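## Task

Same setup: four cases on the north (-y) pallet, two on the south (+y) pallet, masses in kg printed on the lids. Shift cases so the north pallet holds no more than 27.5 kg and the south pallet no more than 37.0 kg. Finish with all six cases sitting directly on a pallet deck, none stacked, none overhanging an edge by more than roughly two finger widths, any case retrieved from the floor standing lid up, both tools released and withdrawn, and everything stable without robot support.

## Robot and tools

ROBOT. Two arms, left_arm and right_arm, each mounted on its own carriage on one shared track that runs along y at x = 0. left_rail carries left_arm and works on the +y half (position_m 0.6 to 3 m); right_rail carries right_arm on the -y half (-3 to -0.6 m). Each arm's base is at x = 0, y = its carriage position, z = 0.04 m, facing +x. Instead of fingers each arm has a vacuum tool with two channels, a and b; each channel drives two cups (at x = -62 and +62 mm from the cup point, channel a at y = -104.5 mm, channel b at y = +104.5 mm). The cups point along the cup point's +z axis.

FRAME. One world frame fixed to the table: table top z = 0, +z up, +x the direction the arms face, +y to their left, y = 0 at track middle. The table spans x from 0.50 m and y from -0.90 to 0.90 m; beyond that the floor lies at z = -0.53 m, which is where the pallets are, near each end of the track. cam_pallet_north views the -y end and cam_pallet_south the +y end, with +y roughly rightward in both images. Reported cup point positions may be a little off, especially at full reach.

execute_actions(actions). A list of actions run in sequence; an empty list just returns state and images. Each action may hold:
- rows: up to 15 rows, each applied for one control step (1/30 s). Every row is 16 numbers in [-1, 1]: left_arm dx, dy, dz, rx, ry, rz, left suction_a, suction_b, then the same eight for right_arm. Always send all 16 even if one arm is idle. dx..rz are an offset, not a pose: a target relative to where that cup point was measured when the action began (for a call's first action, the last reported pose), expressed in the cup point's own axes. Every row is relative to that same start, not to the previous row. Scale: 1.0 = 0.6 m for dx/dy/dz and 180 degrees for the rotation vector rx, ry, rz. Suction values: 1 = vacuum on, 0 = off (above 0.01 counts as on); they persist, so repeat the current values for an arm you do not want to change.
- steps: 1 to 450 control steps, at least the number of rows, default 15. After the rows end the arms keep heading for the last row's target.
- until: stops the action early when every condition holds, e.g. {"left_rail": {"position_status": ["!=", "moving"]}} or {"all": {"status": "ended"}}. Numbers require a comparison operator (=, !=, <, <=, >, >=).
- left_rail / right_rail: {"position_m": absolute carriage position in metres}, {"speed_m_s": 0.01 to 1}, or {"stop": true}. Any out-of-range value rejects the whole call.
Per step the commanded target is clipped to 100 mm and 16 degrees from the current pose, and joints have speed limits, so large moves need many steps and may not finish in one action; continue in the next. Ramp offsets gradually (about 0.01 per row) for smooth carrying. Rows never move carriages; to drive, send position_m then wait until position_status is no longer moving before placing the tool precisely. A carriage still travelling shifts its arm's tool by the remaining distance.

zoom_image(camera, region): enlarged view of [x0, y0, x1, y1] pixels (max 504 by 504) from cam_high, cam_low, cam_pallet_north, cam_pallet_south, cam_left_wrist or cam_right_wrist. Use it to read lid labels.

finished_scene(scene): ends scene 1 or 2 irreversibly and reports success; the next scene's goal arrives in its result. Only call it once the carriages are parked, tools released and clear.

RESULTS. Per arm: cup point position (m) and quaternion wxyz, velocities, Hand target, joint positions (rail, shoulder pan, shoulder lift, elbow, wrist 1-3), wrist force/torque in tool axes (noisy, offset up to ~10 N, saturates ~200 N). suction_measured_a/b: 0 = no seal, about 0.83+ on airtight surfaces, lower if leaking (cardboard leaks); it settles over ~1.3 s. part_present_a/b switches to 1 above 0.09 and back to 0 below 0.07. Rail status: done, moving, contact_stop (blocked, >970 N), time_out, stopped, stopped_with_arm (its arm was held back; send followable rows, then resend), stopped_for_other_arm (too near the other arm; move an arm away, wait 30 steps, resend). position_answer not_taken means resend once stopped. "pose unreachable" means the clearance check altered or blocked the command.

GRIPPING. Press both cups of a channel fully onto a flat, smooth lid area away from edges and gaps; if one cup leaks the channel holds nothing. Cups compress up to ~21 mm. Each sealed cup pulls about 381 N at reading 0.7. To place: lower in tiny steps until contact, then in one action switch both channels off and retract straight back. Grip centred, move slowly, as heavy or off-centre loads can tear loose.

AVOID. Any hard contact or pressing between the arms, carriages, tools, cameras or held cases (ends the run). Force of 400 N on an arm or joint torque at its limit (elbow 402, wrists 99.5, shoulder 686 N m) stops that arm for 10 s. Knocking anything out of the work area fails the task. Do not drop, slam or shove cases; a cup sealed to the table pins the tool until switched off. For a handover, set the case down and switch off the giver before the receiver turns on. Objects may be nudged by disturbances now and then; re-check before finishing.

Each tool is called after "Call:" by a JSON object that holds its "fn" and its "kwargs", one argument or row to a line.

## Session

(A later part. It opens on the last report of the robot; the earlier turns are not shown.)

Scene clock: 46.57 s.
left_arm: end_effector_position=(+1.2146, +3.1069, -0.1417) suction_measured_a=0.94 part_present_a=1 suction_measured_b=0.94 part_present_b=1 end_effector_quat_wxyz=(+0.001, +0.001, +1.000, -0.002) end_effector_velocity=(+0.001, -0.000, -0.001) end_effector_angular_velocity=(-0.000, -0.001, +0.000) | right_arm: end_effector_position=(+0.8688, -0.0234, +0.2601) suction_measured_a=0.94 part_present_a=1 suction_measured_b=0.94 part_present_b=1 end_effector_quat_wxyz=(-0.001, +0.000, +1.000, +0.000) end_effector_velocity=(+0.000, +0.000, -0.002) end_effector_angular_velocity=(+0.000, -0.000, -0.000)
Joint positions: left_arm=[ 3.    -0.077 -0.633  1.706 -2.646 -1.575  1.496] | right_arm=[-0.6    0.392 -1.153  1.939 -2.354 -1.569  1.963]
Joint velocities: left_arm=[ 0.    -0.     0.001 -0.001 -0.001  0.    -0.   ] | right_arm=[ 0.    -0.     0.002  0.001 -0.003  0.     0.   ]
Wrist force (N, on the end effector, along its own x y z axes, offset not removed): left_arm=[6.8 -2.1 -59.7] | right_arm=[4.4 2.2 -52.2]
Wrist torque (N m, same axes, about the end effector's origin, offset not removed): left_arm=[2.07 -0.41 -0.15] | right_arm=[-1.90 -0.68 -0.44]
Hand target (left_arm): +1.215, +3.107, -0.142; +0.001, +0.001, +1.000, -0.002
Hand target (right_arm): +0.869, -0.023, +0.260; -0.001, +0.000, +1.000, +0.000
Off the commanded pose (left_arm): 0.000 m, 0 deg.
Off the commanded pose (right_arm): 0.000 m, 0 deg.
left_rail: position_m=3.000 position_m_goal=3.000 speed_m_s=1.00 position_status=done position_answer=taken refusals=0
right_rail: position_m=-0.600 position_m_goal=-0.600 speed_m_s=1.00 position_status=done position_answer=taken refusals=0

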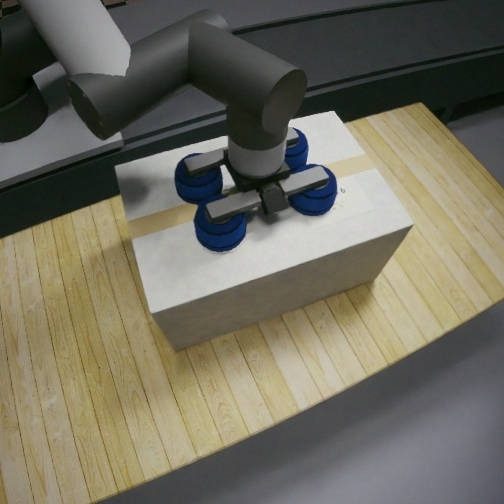

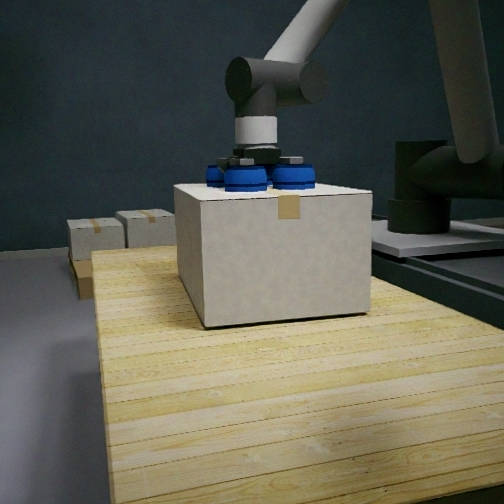

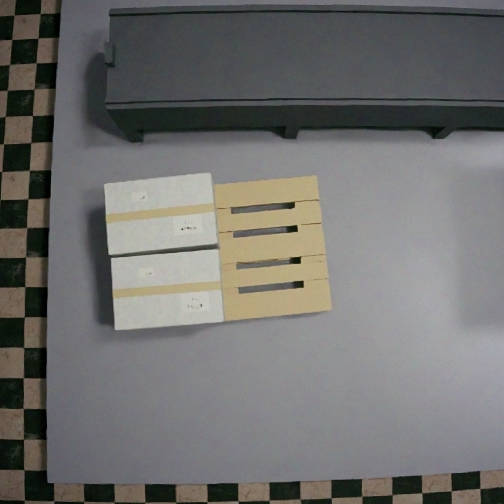

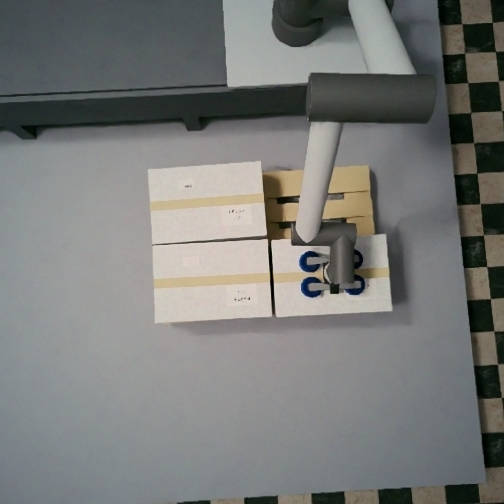

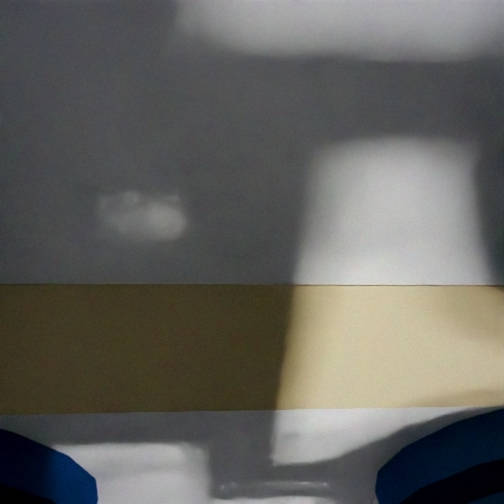

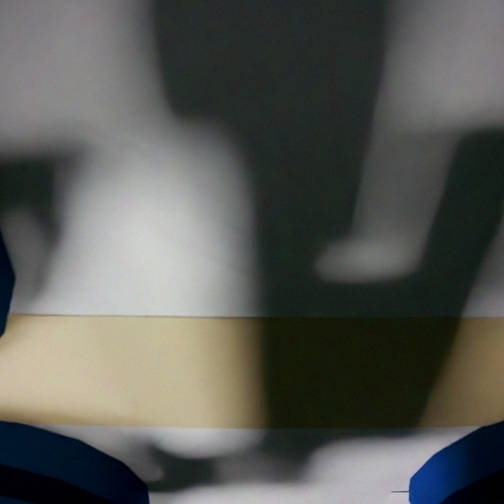

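Call:
{"fn": "execute_actions", "kwargs": {
  "actions": [
    {"rows":[[0,0,0.004,0,0,0,1,1,0,0,0,0,0,0,1,1]],"steps":8},
    {"rows":[[0,0,0,0,0,0,0,0,0,0,0,0,0,0,0,0],[0,0,-0.003,0,0,0,0,0,0,0,-0.003,0,0,0,0,0],[0,0,-0.006,0,0,0,0,0,0,0,-0.006,0,0,0,0,0],[0,0,-0.01,0,0,0,0,0,0,0,-0.01,0,0,0,0,0],[0,0,-0.015,0,0,0,0,0,0,0,-0.015,0,0,0,0,0],[0,0,-0.02,0,0,0,0,0,0,0,-0.02,0,0,0,0,0],[0,0,-0.025,0,0,0,0,0,0,0,-0.025,0,0,0,0,0],[0,0,-0.03,0,0,0,0,0,0,0,-0.03,0,0,0,0,0],[0,0,-0.04,0,0,0,0,0,0,0,-0.04,0,0,0,0,0],[0,0,-0.06,0,0,0,0,0,0,0,-0.06,0,0,0,0,0],[0,0,-0.2,0,0,0,0,0,0,0,-0.15,0,0,0,0,0]],"steps":24},
    {"rows":[[0.578,-0.7,-0.62,0,0,0,0,0,0,-0.9,0,0,0,0,0,0]],"right_rail":{"position_m":-2.0},"left_rail":{"position_m":0.6},"steps":130,"until":{"all":{"status":"ended"}}},
    {"rows":[[0,-0.513,0.08,0,0,0.013,0,0,0,0,0,0,0,0,0,0]],"steps":30}
  ]
}}

Scene clock: 53.07 s.
left_arm: end_effector_position=(+0.8644, -0.0185, +0.3010) suction_measured_a=0.00 part_present_a=0 suction_measured_b=0.00 part_present_b=0 end_effector_quat_wxyz=(+0.000, +0.021, +1.000, -0.003) end_effector_velocity=(+0.000, -0.001, -0.000) end_effector_angular_velocity=(+0.000, +0.000, +0.000) | right_arm: end_effector_position=(+0.8690, -1.9628, +0.3496) suction_measured_a=0.01 part_present_a=0 suction_measured_b=0.01 part_present_b=0 end_effector_quat_wxyz=(-0.001, -0.000, +1.000, +0.001) end_effector_velocity=(-0.000, +0.000, +0.000) end_effector_angular_velocity=(-0.000, -0.000, -0.000)
Joint positions: left_arm=[ 0.6   -0.81  -1.17   1.891 -2.297 -1.575  0.803] | right_arm=[-2.    -0.191 -1.4    2.133 -2.301 -1.57   1.38 ]
Joint velocities: left_arm=[ 0.    -0.     0.001 -0.001  0.     0.    -0.001] | right_arm=[ 0.  0. -0.  0. -0.  0.  0.]
Wrist force (N, on the end effector, along its own x y z axes, offset not removed): left_arm=[4.2 -1.0 -0.5] | right_arm=[2.4 1.4 0.6]
Wrist torque (N m, same axes, about the end effector's origin, offset not removed): left_arm=[-0.12 -0.70 -0.23] | right_arm=[0.21 -0.92 -0.69]
Hand target (left_arm): +0.864, -0.019, +0.301; +0.000, +0.021, +1.000, -0.003
Hand target (right_arm): +0.869, -1.963, +0.350; -0.001, -0.000, +1.000, +0.001
Off the commanded pose (left_arm): 0.001 m, 0 deg.
Off the commanded pose (right_arm): 0.000 m, 0 deg.
left_rail: position_m=0.600 position_m_goal=0.600 speed_m_s=1.00 position_status=done position_answer=taken refusals=0
right_rail: position_m=-2.000 position_m_goal=-2.000 speed_m_s=1.00 position_status=done position_answer=taken refusals=0

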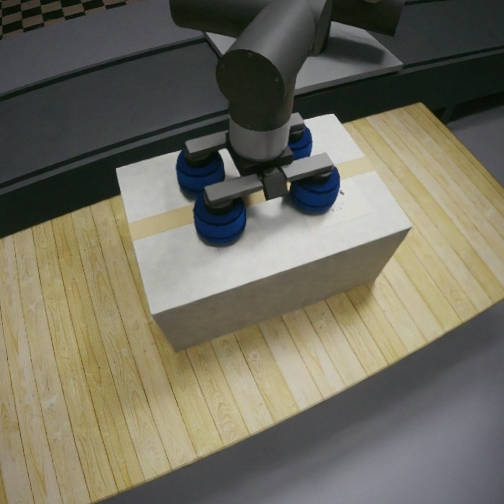

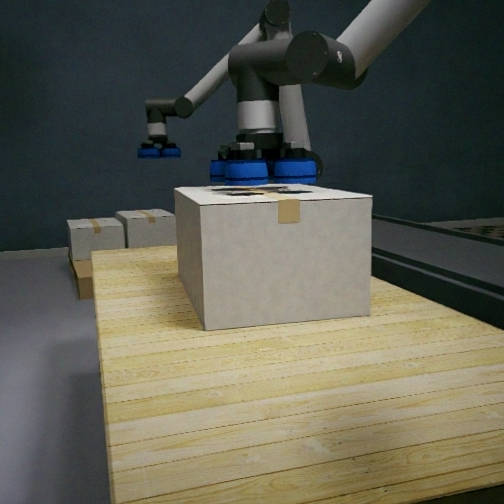

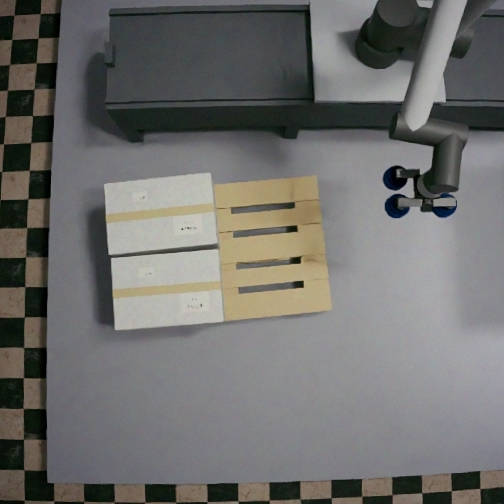

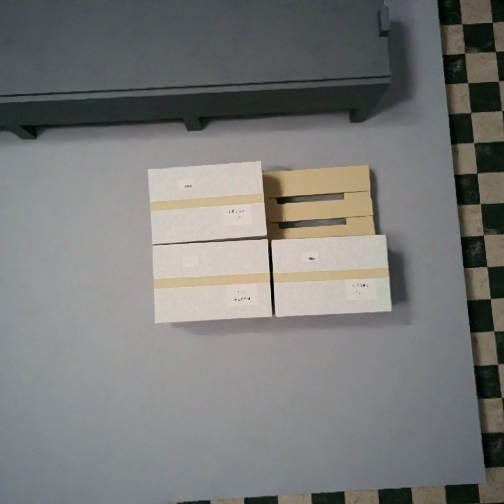

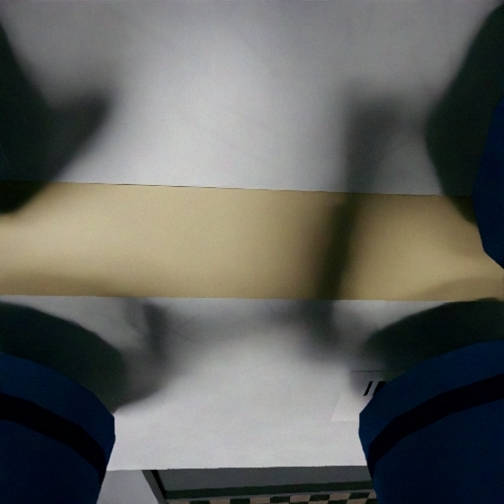

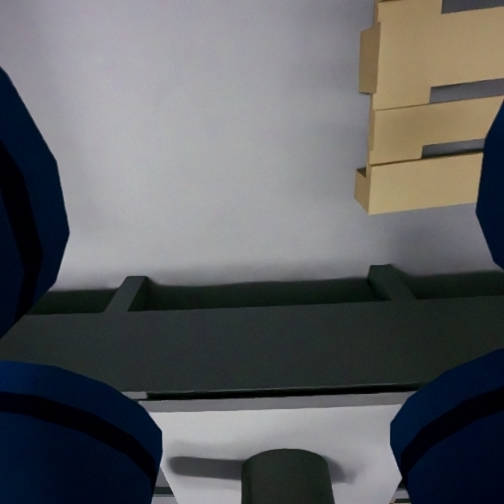

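Call:
{"fn": "execute_actions", "kwargs": {
  "actions": [
    {"rows":[[0,0,0,0,0,0.005,1,1,0,0,0,0,0,0,0,0],[0,0,0.012,0,0,0.005,1,1,0,0,0,0,0,0,0,0],[0,0,0.025,0,0,0.005,1,1,0,0,0,0,0,0,0,0],[0,0,0.037,0,0,0.005,1,1,0,0,0,0,0,0,0,0],[0,0,0.048,0,0,0.005,1,1,0,0,0,0,0,0,0,0]],"steps":26},
    {"rows":[[0,0,-0.01,0,0,0,1,1,0,0,0,0,0,0,0,0],[0,0,-0.03,0,0,0,1,1,0,0,0,0,0,0,0,0],[0,0,-0.06,0,0,0,1,1,0,0,0,0,0,0,0,0],[0,0,-0.14,0,0,-0.02,1,1,0,0,0,0,0,0,0,0]],"steps":20},
    {"rows":[[0,0.03,0,0,0,0,1,1,0,0,0,0,0,0,0,0],[0,0.07,0,0,0,0,1,1,0,0,0,0,0,0,0,0],[0,0.12,0,0,0,0,1,1,0,0,0,0,0,0,0,0],[0.09,1,0,0,0,0,1,1,0,0,0,0,0,0,0,0]],"left_rail":{"position_m":3.0},"steps":120,"until":{"all":{"status":"ended"}}},
    {"rows":[[0,0.02,0.03,0,0,0,1,1,0,0,0,0,0,0,0,0],[0,0.06,0.07,0,0,0,1,1,0,0,0,0,0,0,0,0],[0,0.22,0.27,0,0,0,1,1,0,0,0,0,0,0,0,0]],"steps":25}
  ]
}}

Call:
{"fn": "zoom_image", "kwargs": {
  "camera": "cam_pallet_south",
  "region": [140, 120, 440, 330]
}}

Scene clock: 60.83 s.
left_arm: end_effector_position=(+0.8089, +3.1134, +0.1923) suction_measured_a=0.94 part_present_a=1 suction_measured_b=0.94 part_present_b=1 end_effector_quat_wxyz=(+0.001, -0.002, +1.000, -0.002) end_effector_velocity=(+0.001, +0.001, -0.001) end_effector_angular_velocity=(-0.000, -0.001, -0.000) | right_arm: end_effector_position=(+0.8690, -1.9628, +0.3496) suction_measured_a=0.01 part_present_a=0 suction_measured_b=0.01 part_present_b=0 end_effector_quat_wxyz=(-0.001, -0.000, +1.000, +0.001) end_effector_velocity=(+0.000, -0.000, -0.000) end_effector_angular_velocity=(+0.000, +0.000, -0.000)
Joint positions: left_arm=[ 3.    -0.108 -1.276  2.296 -2.593 -1.575  1.458] | right_arm=[-2.    -0.191 -1.4    2.133 -2.301 -1.57   1.38 ]
Joint velocities: left_arm=[ 0.     0.001  0.003 -0.001 -0.003 -0.     0.002] | right_arm=[ 0. -0.  0. -0.  0. -0.  0.]
Wrist force (N, on the end effector, along its own x y z axes, offset not removed): left_arm=[4.5 0.9 -46.0] | right_arm=[3.9 2.8 -0.7]
Wrist torque (N m, same axes, about the end effector's origin, offset not removed): left_arm=[-1.99 0.17 -0.19] | right_arm=[0.12 -1.04 -0.31]
Hand target (left_arm): +0.809, +3.113, +0.192; +0.001, -0.002, +1.000, -0.002
Hand target (right_arm): +0.869, -1.963, +0.350; -0.001, -0.000, +1.000, +0.001
Off the commanded pose (left_arm): 0.001 m, 0 deg.
Off the commanded pose (right_arm): 0.000 m, 0 deg.
left_rail: position_m=3.000 position_m_goal=3.000 speed_m_s=1.00 position_status=done position_answer=taken refusals=0
right_rail: position_m=-2.000 position_m_goal=-2.000 speed_m_s=1.00 position_status=done position_answer=taken refusals=0

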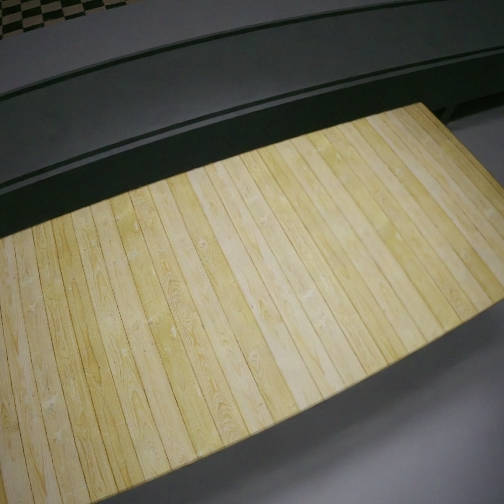

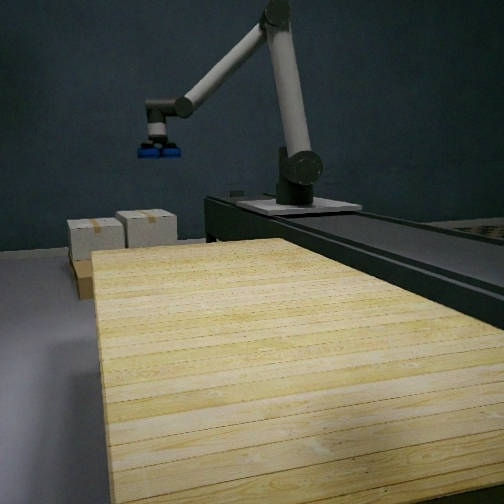

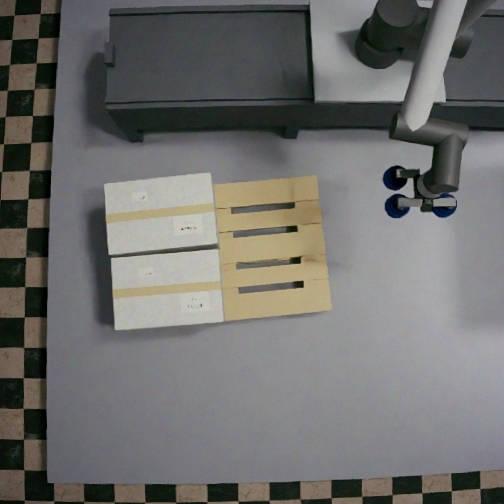

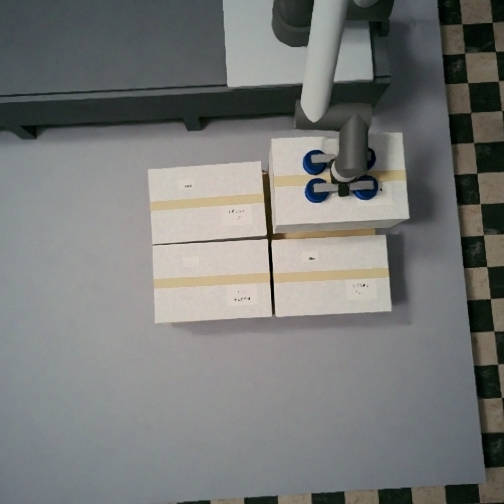

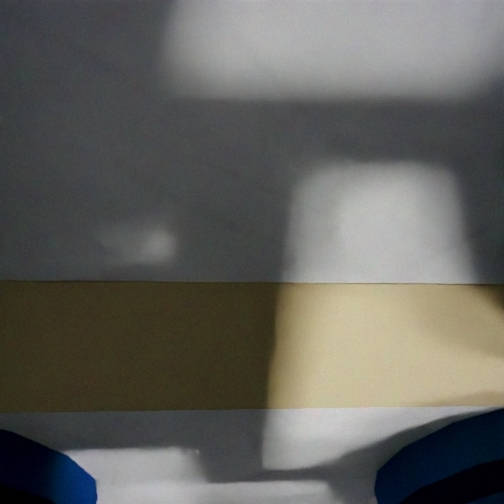

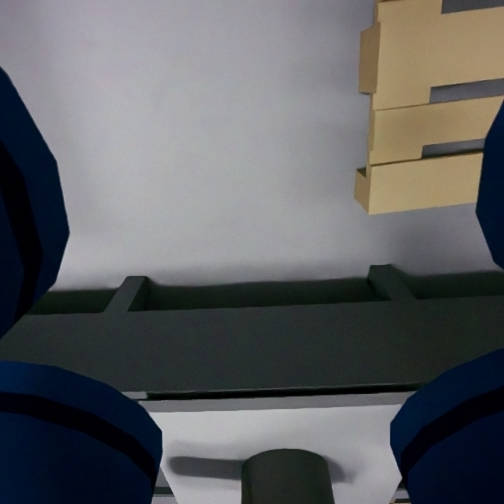

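Region (140, 120, 440, 330) of cam_pallet_south's 504x504 image, scaled by 1.680, with more detail than that image has; it fills the top 353 rows of this view, and the rest is white.

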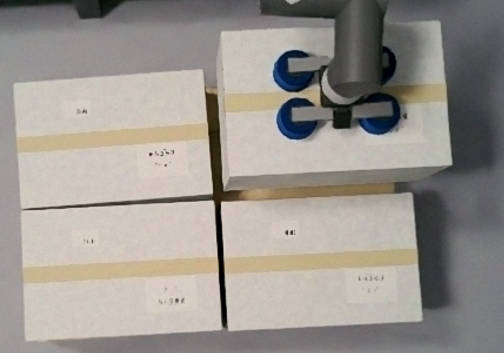

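Contact expected at about -0.127; go to -0.10.

Call:
{"fn": "execute_actions", "kwargs": {
  "actions": [
    {"rows":[[0,0,0.03,0,0,0,1,1,0,0,0,0,0,0,0,0],[0,0,0.07,0,0,0,1,1,0,0,0,0,0,0,0,0],[0,0,0.12,0,0,0,1,1,0,0,0,0,0,0,0,0],[0,0,0.487,0,0,0,1,1,0,0,0,0,0,0,0,0]],"steps":32}
  ]
}}

Call:
{"fn": "zoom_image", "kwargs": {
  "camera": "cam_pallet_south",
  "region": [140, 120, 440, 330]
}}

Scene clock: 62.60 s.
left_arm: end_effector_position=(+0.8090, +3.1126, -0.1000) suction_measured_a=0.94 part_present_a=1 suction_measured_b=0.94 part_present_b=1 end_effector_quat_wxyz=(+0.001, -0.002, +1.000, -0.002) end_effector_velocity=(+0.000, +0.000, -0.001) end_effector_angular_velocity=(+0.000, -0.000, +0.000) | right_arm: end_effector_position=(+0.8690, -1.9628, +0.3496) suction_measured_a=0.01 part_present_a=0 suction_measured_b=0.01 part_present_b=0 end_effector_quat_wxyz=(-0.001, -0.000, +1.000, +0.001) end_effector_velocity=(-0.000, -0.000, +0.000) end_effector_angular_velocity=(-0.000, -0.000, +0.000)
Joint positions: left_arm=[ 3.    -0.109 -0.834  2.332 -3.072 -1.575  1.458] | right_arm=[-2.    -0.191 -1.4    2.133 -2.301 -1.57   1.38 ]
Joint velocities: left_arm=[ 0.     0.     0.002 -0.001 -0.001  0.     0.   ] | right_arm=[ 0.  0. -0. -0.  0. -0. -0.]
Wrist force (N, on the end effector, along its own x y z axes, offset not removed): left_arm=[6.0 -4.1 -47.6] | right_arm=[3.1 5.3 -3.0]
Wrist torque (N m, same axes, about the end effector's origin, offset not removed): left_arm=[-2.66 0.00 -0.13] | right_arm=[0.65 -1.00 -0.38]
Hand target (left_arm): +0.809, +3.113, -0.100; +0.001, -0.002, +1.000, -0.002
Hand target (right_arm): +0.869, -1.963, +0.350; -0.001, -0.000, +1.000, +0.001
Off the commanded pose (left_arm): 0.001 m, 0 deg.
Off the commanded pose (right_arm): 0.000 m, 0 deg.
left_rail: position_m=3.000 position_m_goal=3.000 speed_m_s=1.00 position_status=done position_answer=taken refusals=0
right_rail: position_m=-2.000 position_m_goal=-2.000 speed_m_s=1.00 position_status=done position_answer=taken refusals=0

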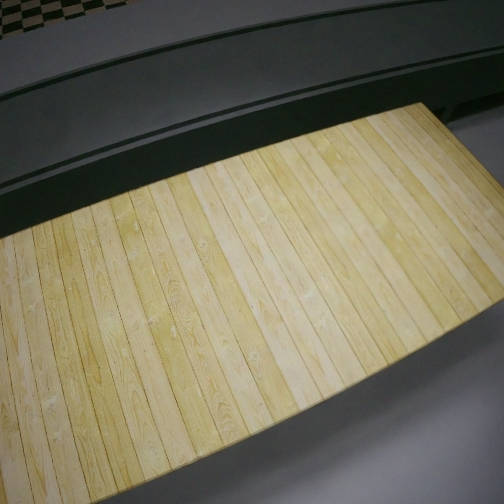

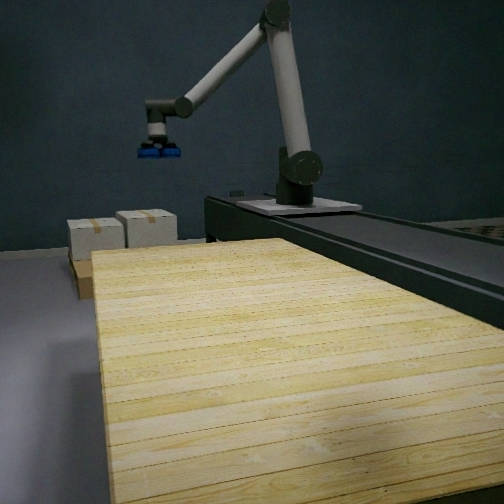

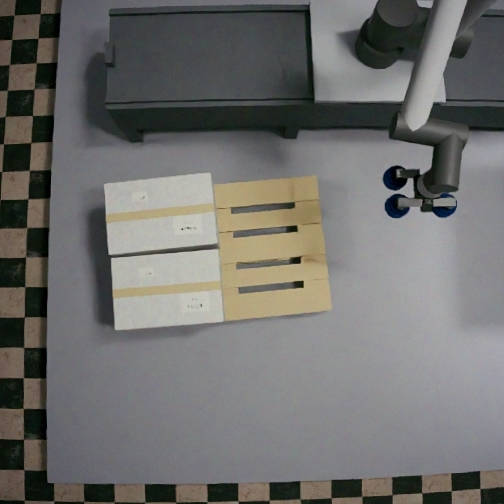

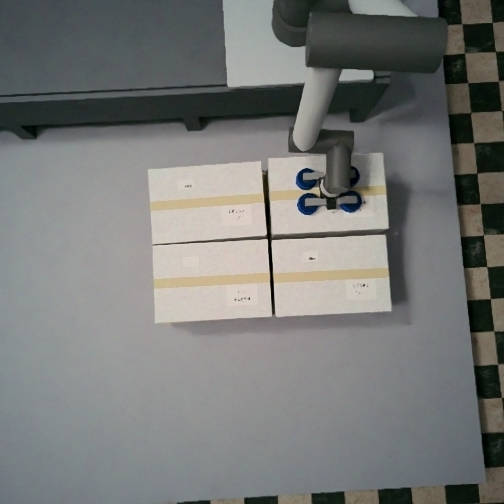

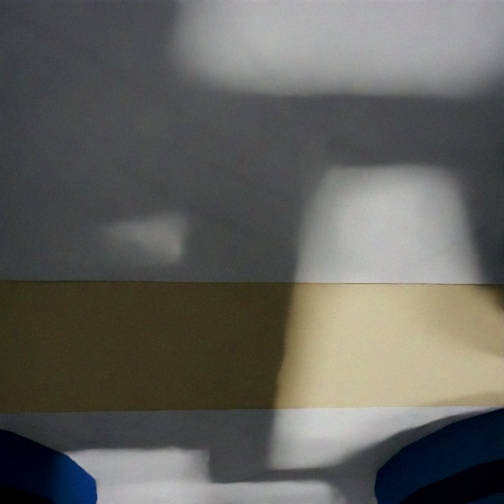

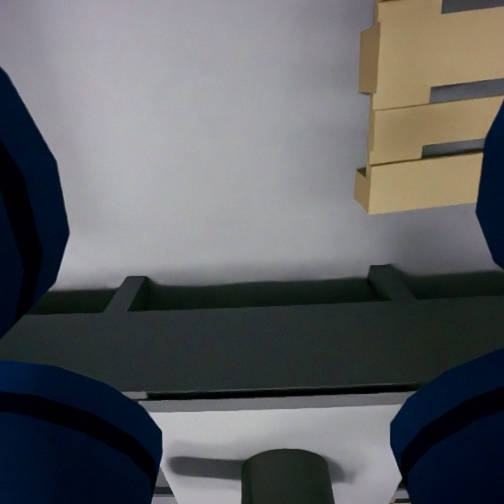

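Region (140, 120, 440, 330) of cam_pallet_south's 504x504 image, scaled by 1.680, with more detail than that image has; it fills the top 353 rows of this view, and the rest is white.

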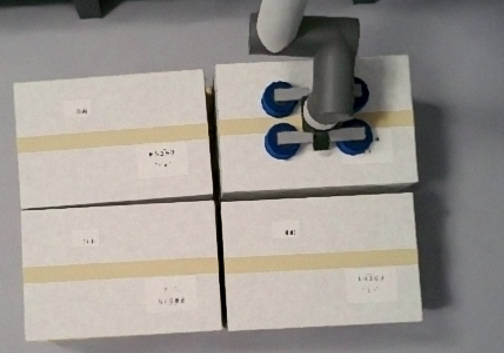

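Shift x +8 mm, y −12 mm, lower to -0.124.

Call:
{"fn": "execute_actions", "kwargs": {
  "actions": [
    {"rows":[[-0.006,-0.01,0.01,0,0,0,1,1,0,0,0,0,0,0,0,0],[-0.013,-0.02,0.02,0,0,0,1,1,0,0,0,0,0,0,0,0],[-0.013,-0.02,0.03,0,0,0,1,1,0,0,0,0,0,0,0,0],[-0.013,-0.02,0.036,0,0,0,1,1,0,0,0,0,0,0,0,0],[-0.013,-0.02,0.04,0,0,0,1,1,0,0,0,0,0,0,0,0]],"steps":18},
    {"rows":[[0,0,0,0,0,0,0,0,0,0,0,0,0,0,0,0],[0,0,-0.003,0,0,0,0,0,0,0,0,0,0,0,0,0],[0,0,-0.006,0,0,0,0,0,0,0,0,0,0,0,0,0],[0,0,-0.01,0,0,0,0,0,0,0,0,0,0,0,0,0],[0,0,-0.015,0,0,0,0,0,0,0,0,0,0,0,0,0],[0,0,-0.02,0,0,0,0,0,0,0,0,0,0,0,0,0],[0,0,-0.025,0,0,0,0,0,0,0,0,0,0,0,0,0],[0,0,-0.03,0,0,0,0,0,0,0,0,0,0,0,0,0],[0,0,-0.04,0,0,0,0,0,0,0,0,0,0,0,0,0],[0,0,-0.06,0,0,0,0,0,0,0,0,0,0,0,0,0],[0,0,-0.5,0,0,0,0,0,0,0,0,0,0,0,0,0]],"steps":36}
  ]
}}

Call:
{"fn": "zoom_image", "kwargs": {
  "camera": "cam_pallet_south",
  "region": [140, 120, 440, 330]
}}

Scene clock: 66.00 s.
left_arm: end_effector_position=(+0.8165, +3.1016, +0.1758) suction_measured_a=0.00 part_present_a=0 suction_measured_b=0.00 part_present_b=0 end_effector_quat_wxyz=(+0.001, -0.002, +1.000, -0.002) end_effector_velocity=(+0.000, -0.001, +0.004) end_effector_angular_velocity=(+0.000, +0.004, -0.000) | right_arm: end_effector_position=(+0.8690, -1.9628, +0.3496) suction_measured_a=0.01 part_present_a=0 suction_measured_b=0.01 part_present_b=0 end_effector_quat_wxyz=(-0.001, -0.000, +1.000, +0.001) end_effector_velocity=(+0.000, -0.000, -0.000) end_effector_angular_velocity=(+0.000, +0.000, +0.000)
Joint positions: left_arm=[ 3.    -0.122 -1.249  2.294 -2.619 -1.575  1.444] | right_arm=[-2.    -0.191 -1.4    2.133 -2.301 -1.57   1.38 ]
Joint velocities: left_arm=[ 0.    -0.001 -0.006 -0.004  0.014 -0.    -0.   ] | right_arm=[ 0. -0.  0. -0.  0.  0. -0.]
Wrist force (N, on the end effector, along its own x y z axes, offset not removed): left_arm=[3.4 -3.0 -0.8] | right_arm=[1.1 -2.2 -3.3]
Wrist torque (N m, same axes, about the end effector's origin, offset not removed): left_arm=[-0.46 -0.52 -0.18] | right_arm=[-0.33 -0.58 -0.45]
Hand target (left_arm): +0.817, +3.101, +0.176; +0.001, -0.002, +1.000, -0.002
Hand target (right_arm): +0.869, -1.963, +0.350; -0.001, -0.000, +1.000, +0.001
Off the commanded pose (left_arm): 0.001 m, 0 deg.
Off the commanded pose (right_arm): 0.000 m, 0 deg.
left_rail: position_m=3.000 position_m_goal=3.000 speed_m_s=1.00 position_status=done position_answer=taken refusals=0
right_rail: position_m=-2.000 position_m_goal=-2.000 speed_m_s=1.00 position_status=done position_answer=taken refusals=0

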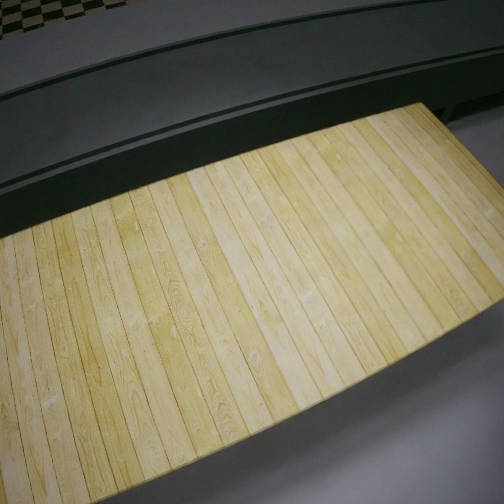

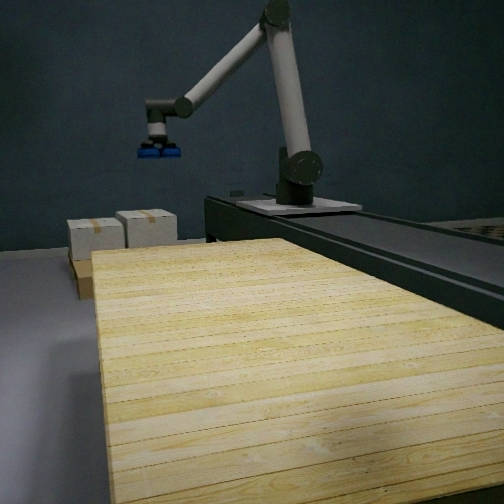

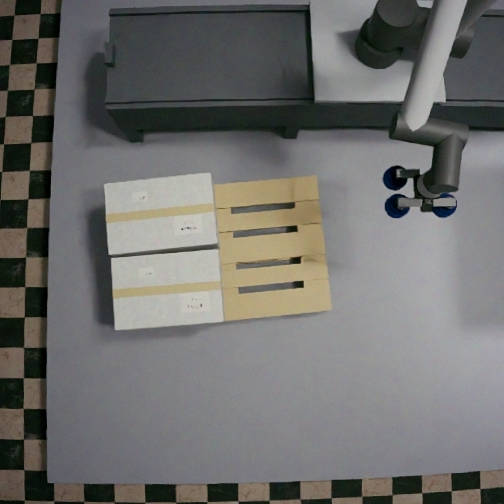

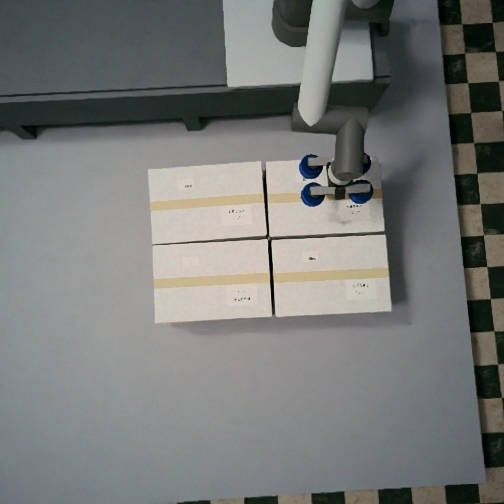

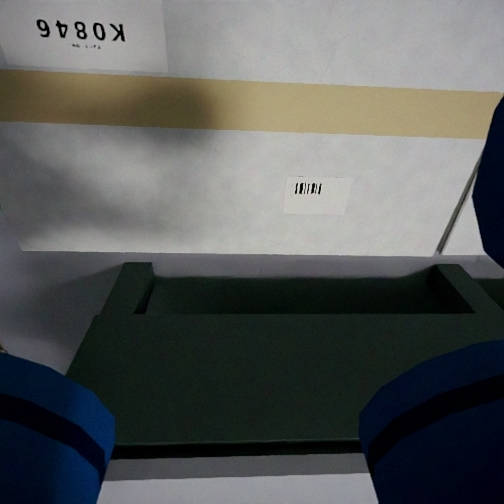

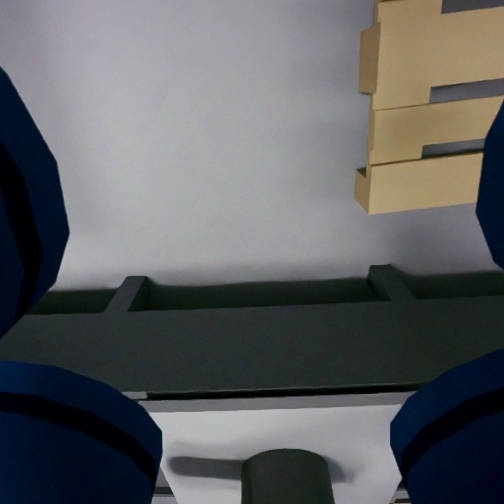

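Region (140, 120, 440, 330) of cam_pallet_south's 504x504 image, scaled by 1.680, with more detail than that image has; it fills the top 353 rows of this view, and the rest is white.

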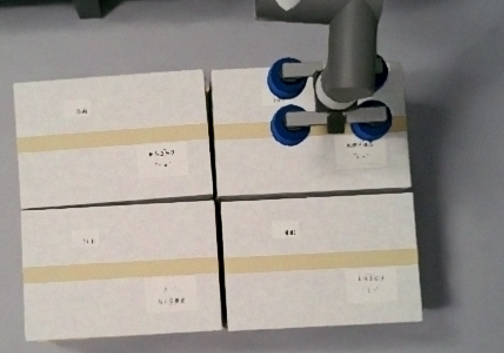

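Call:
{"fn": "finished_scene", "kwargs": {
  "scene": 2
}}

The scene is finished: the task was done.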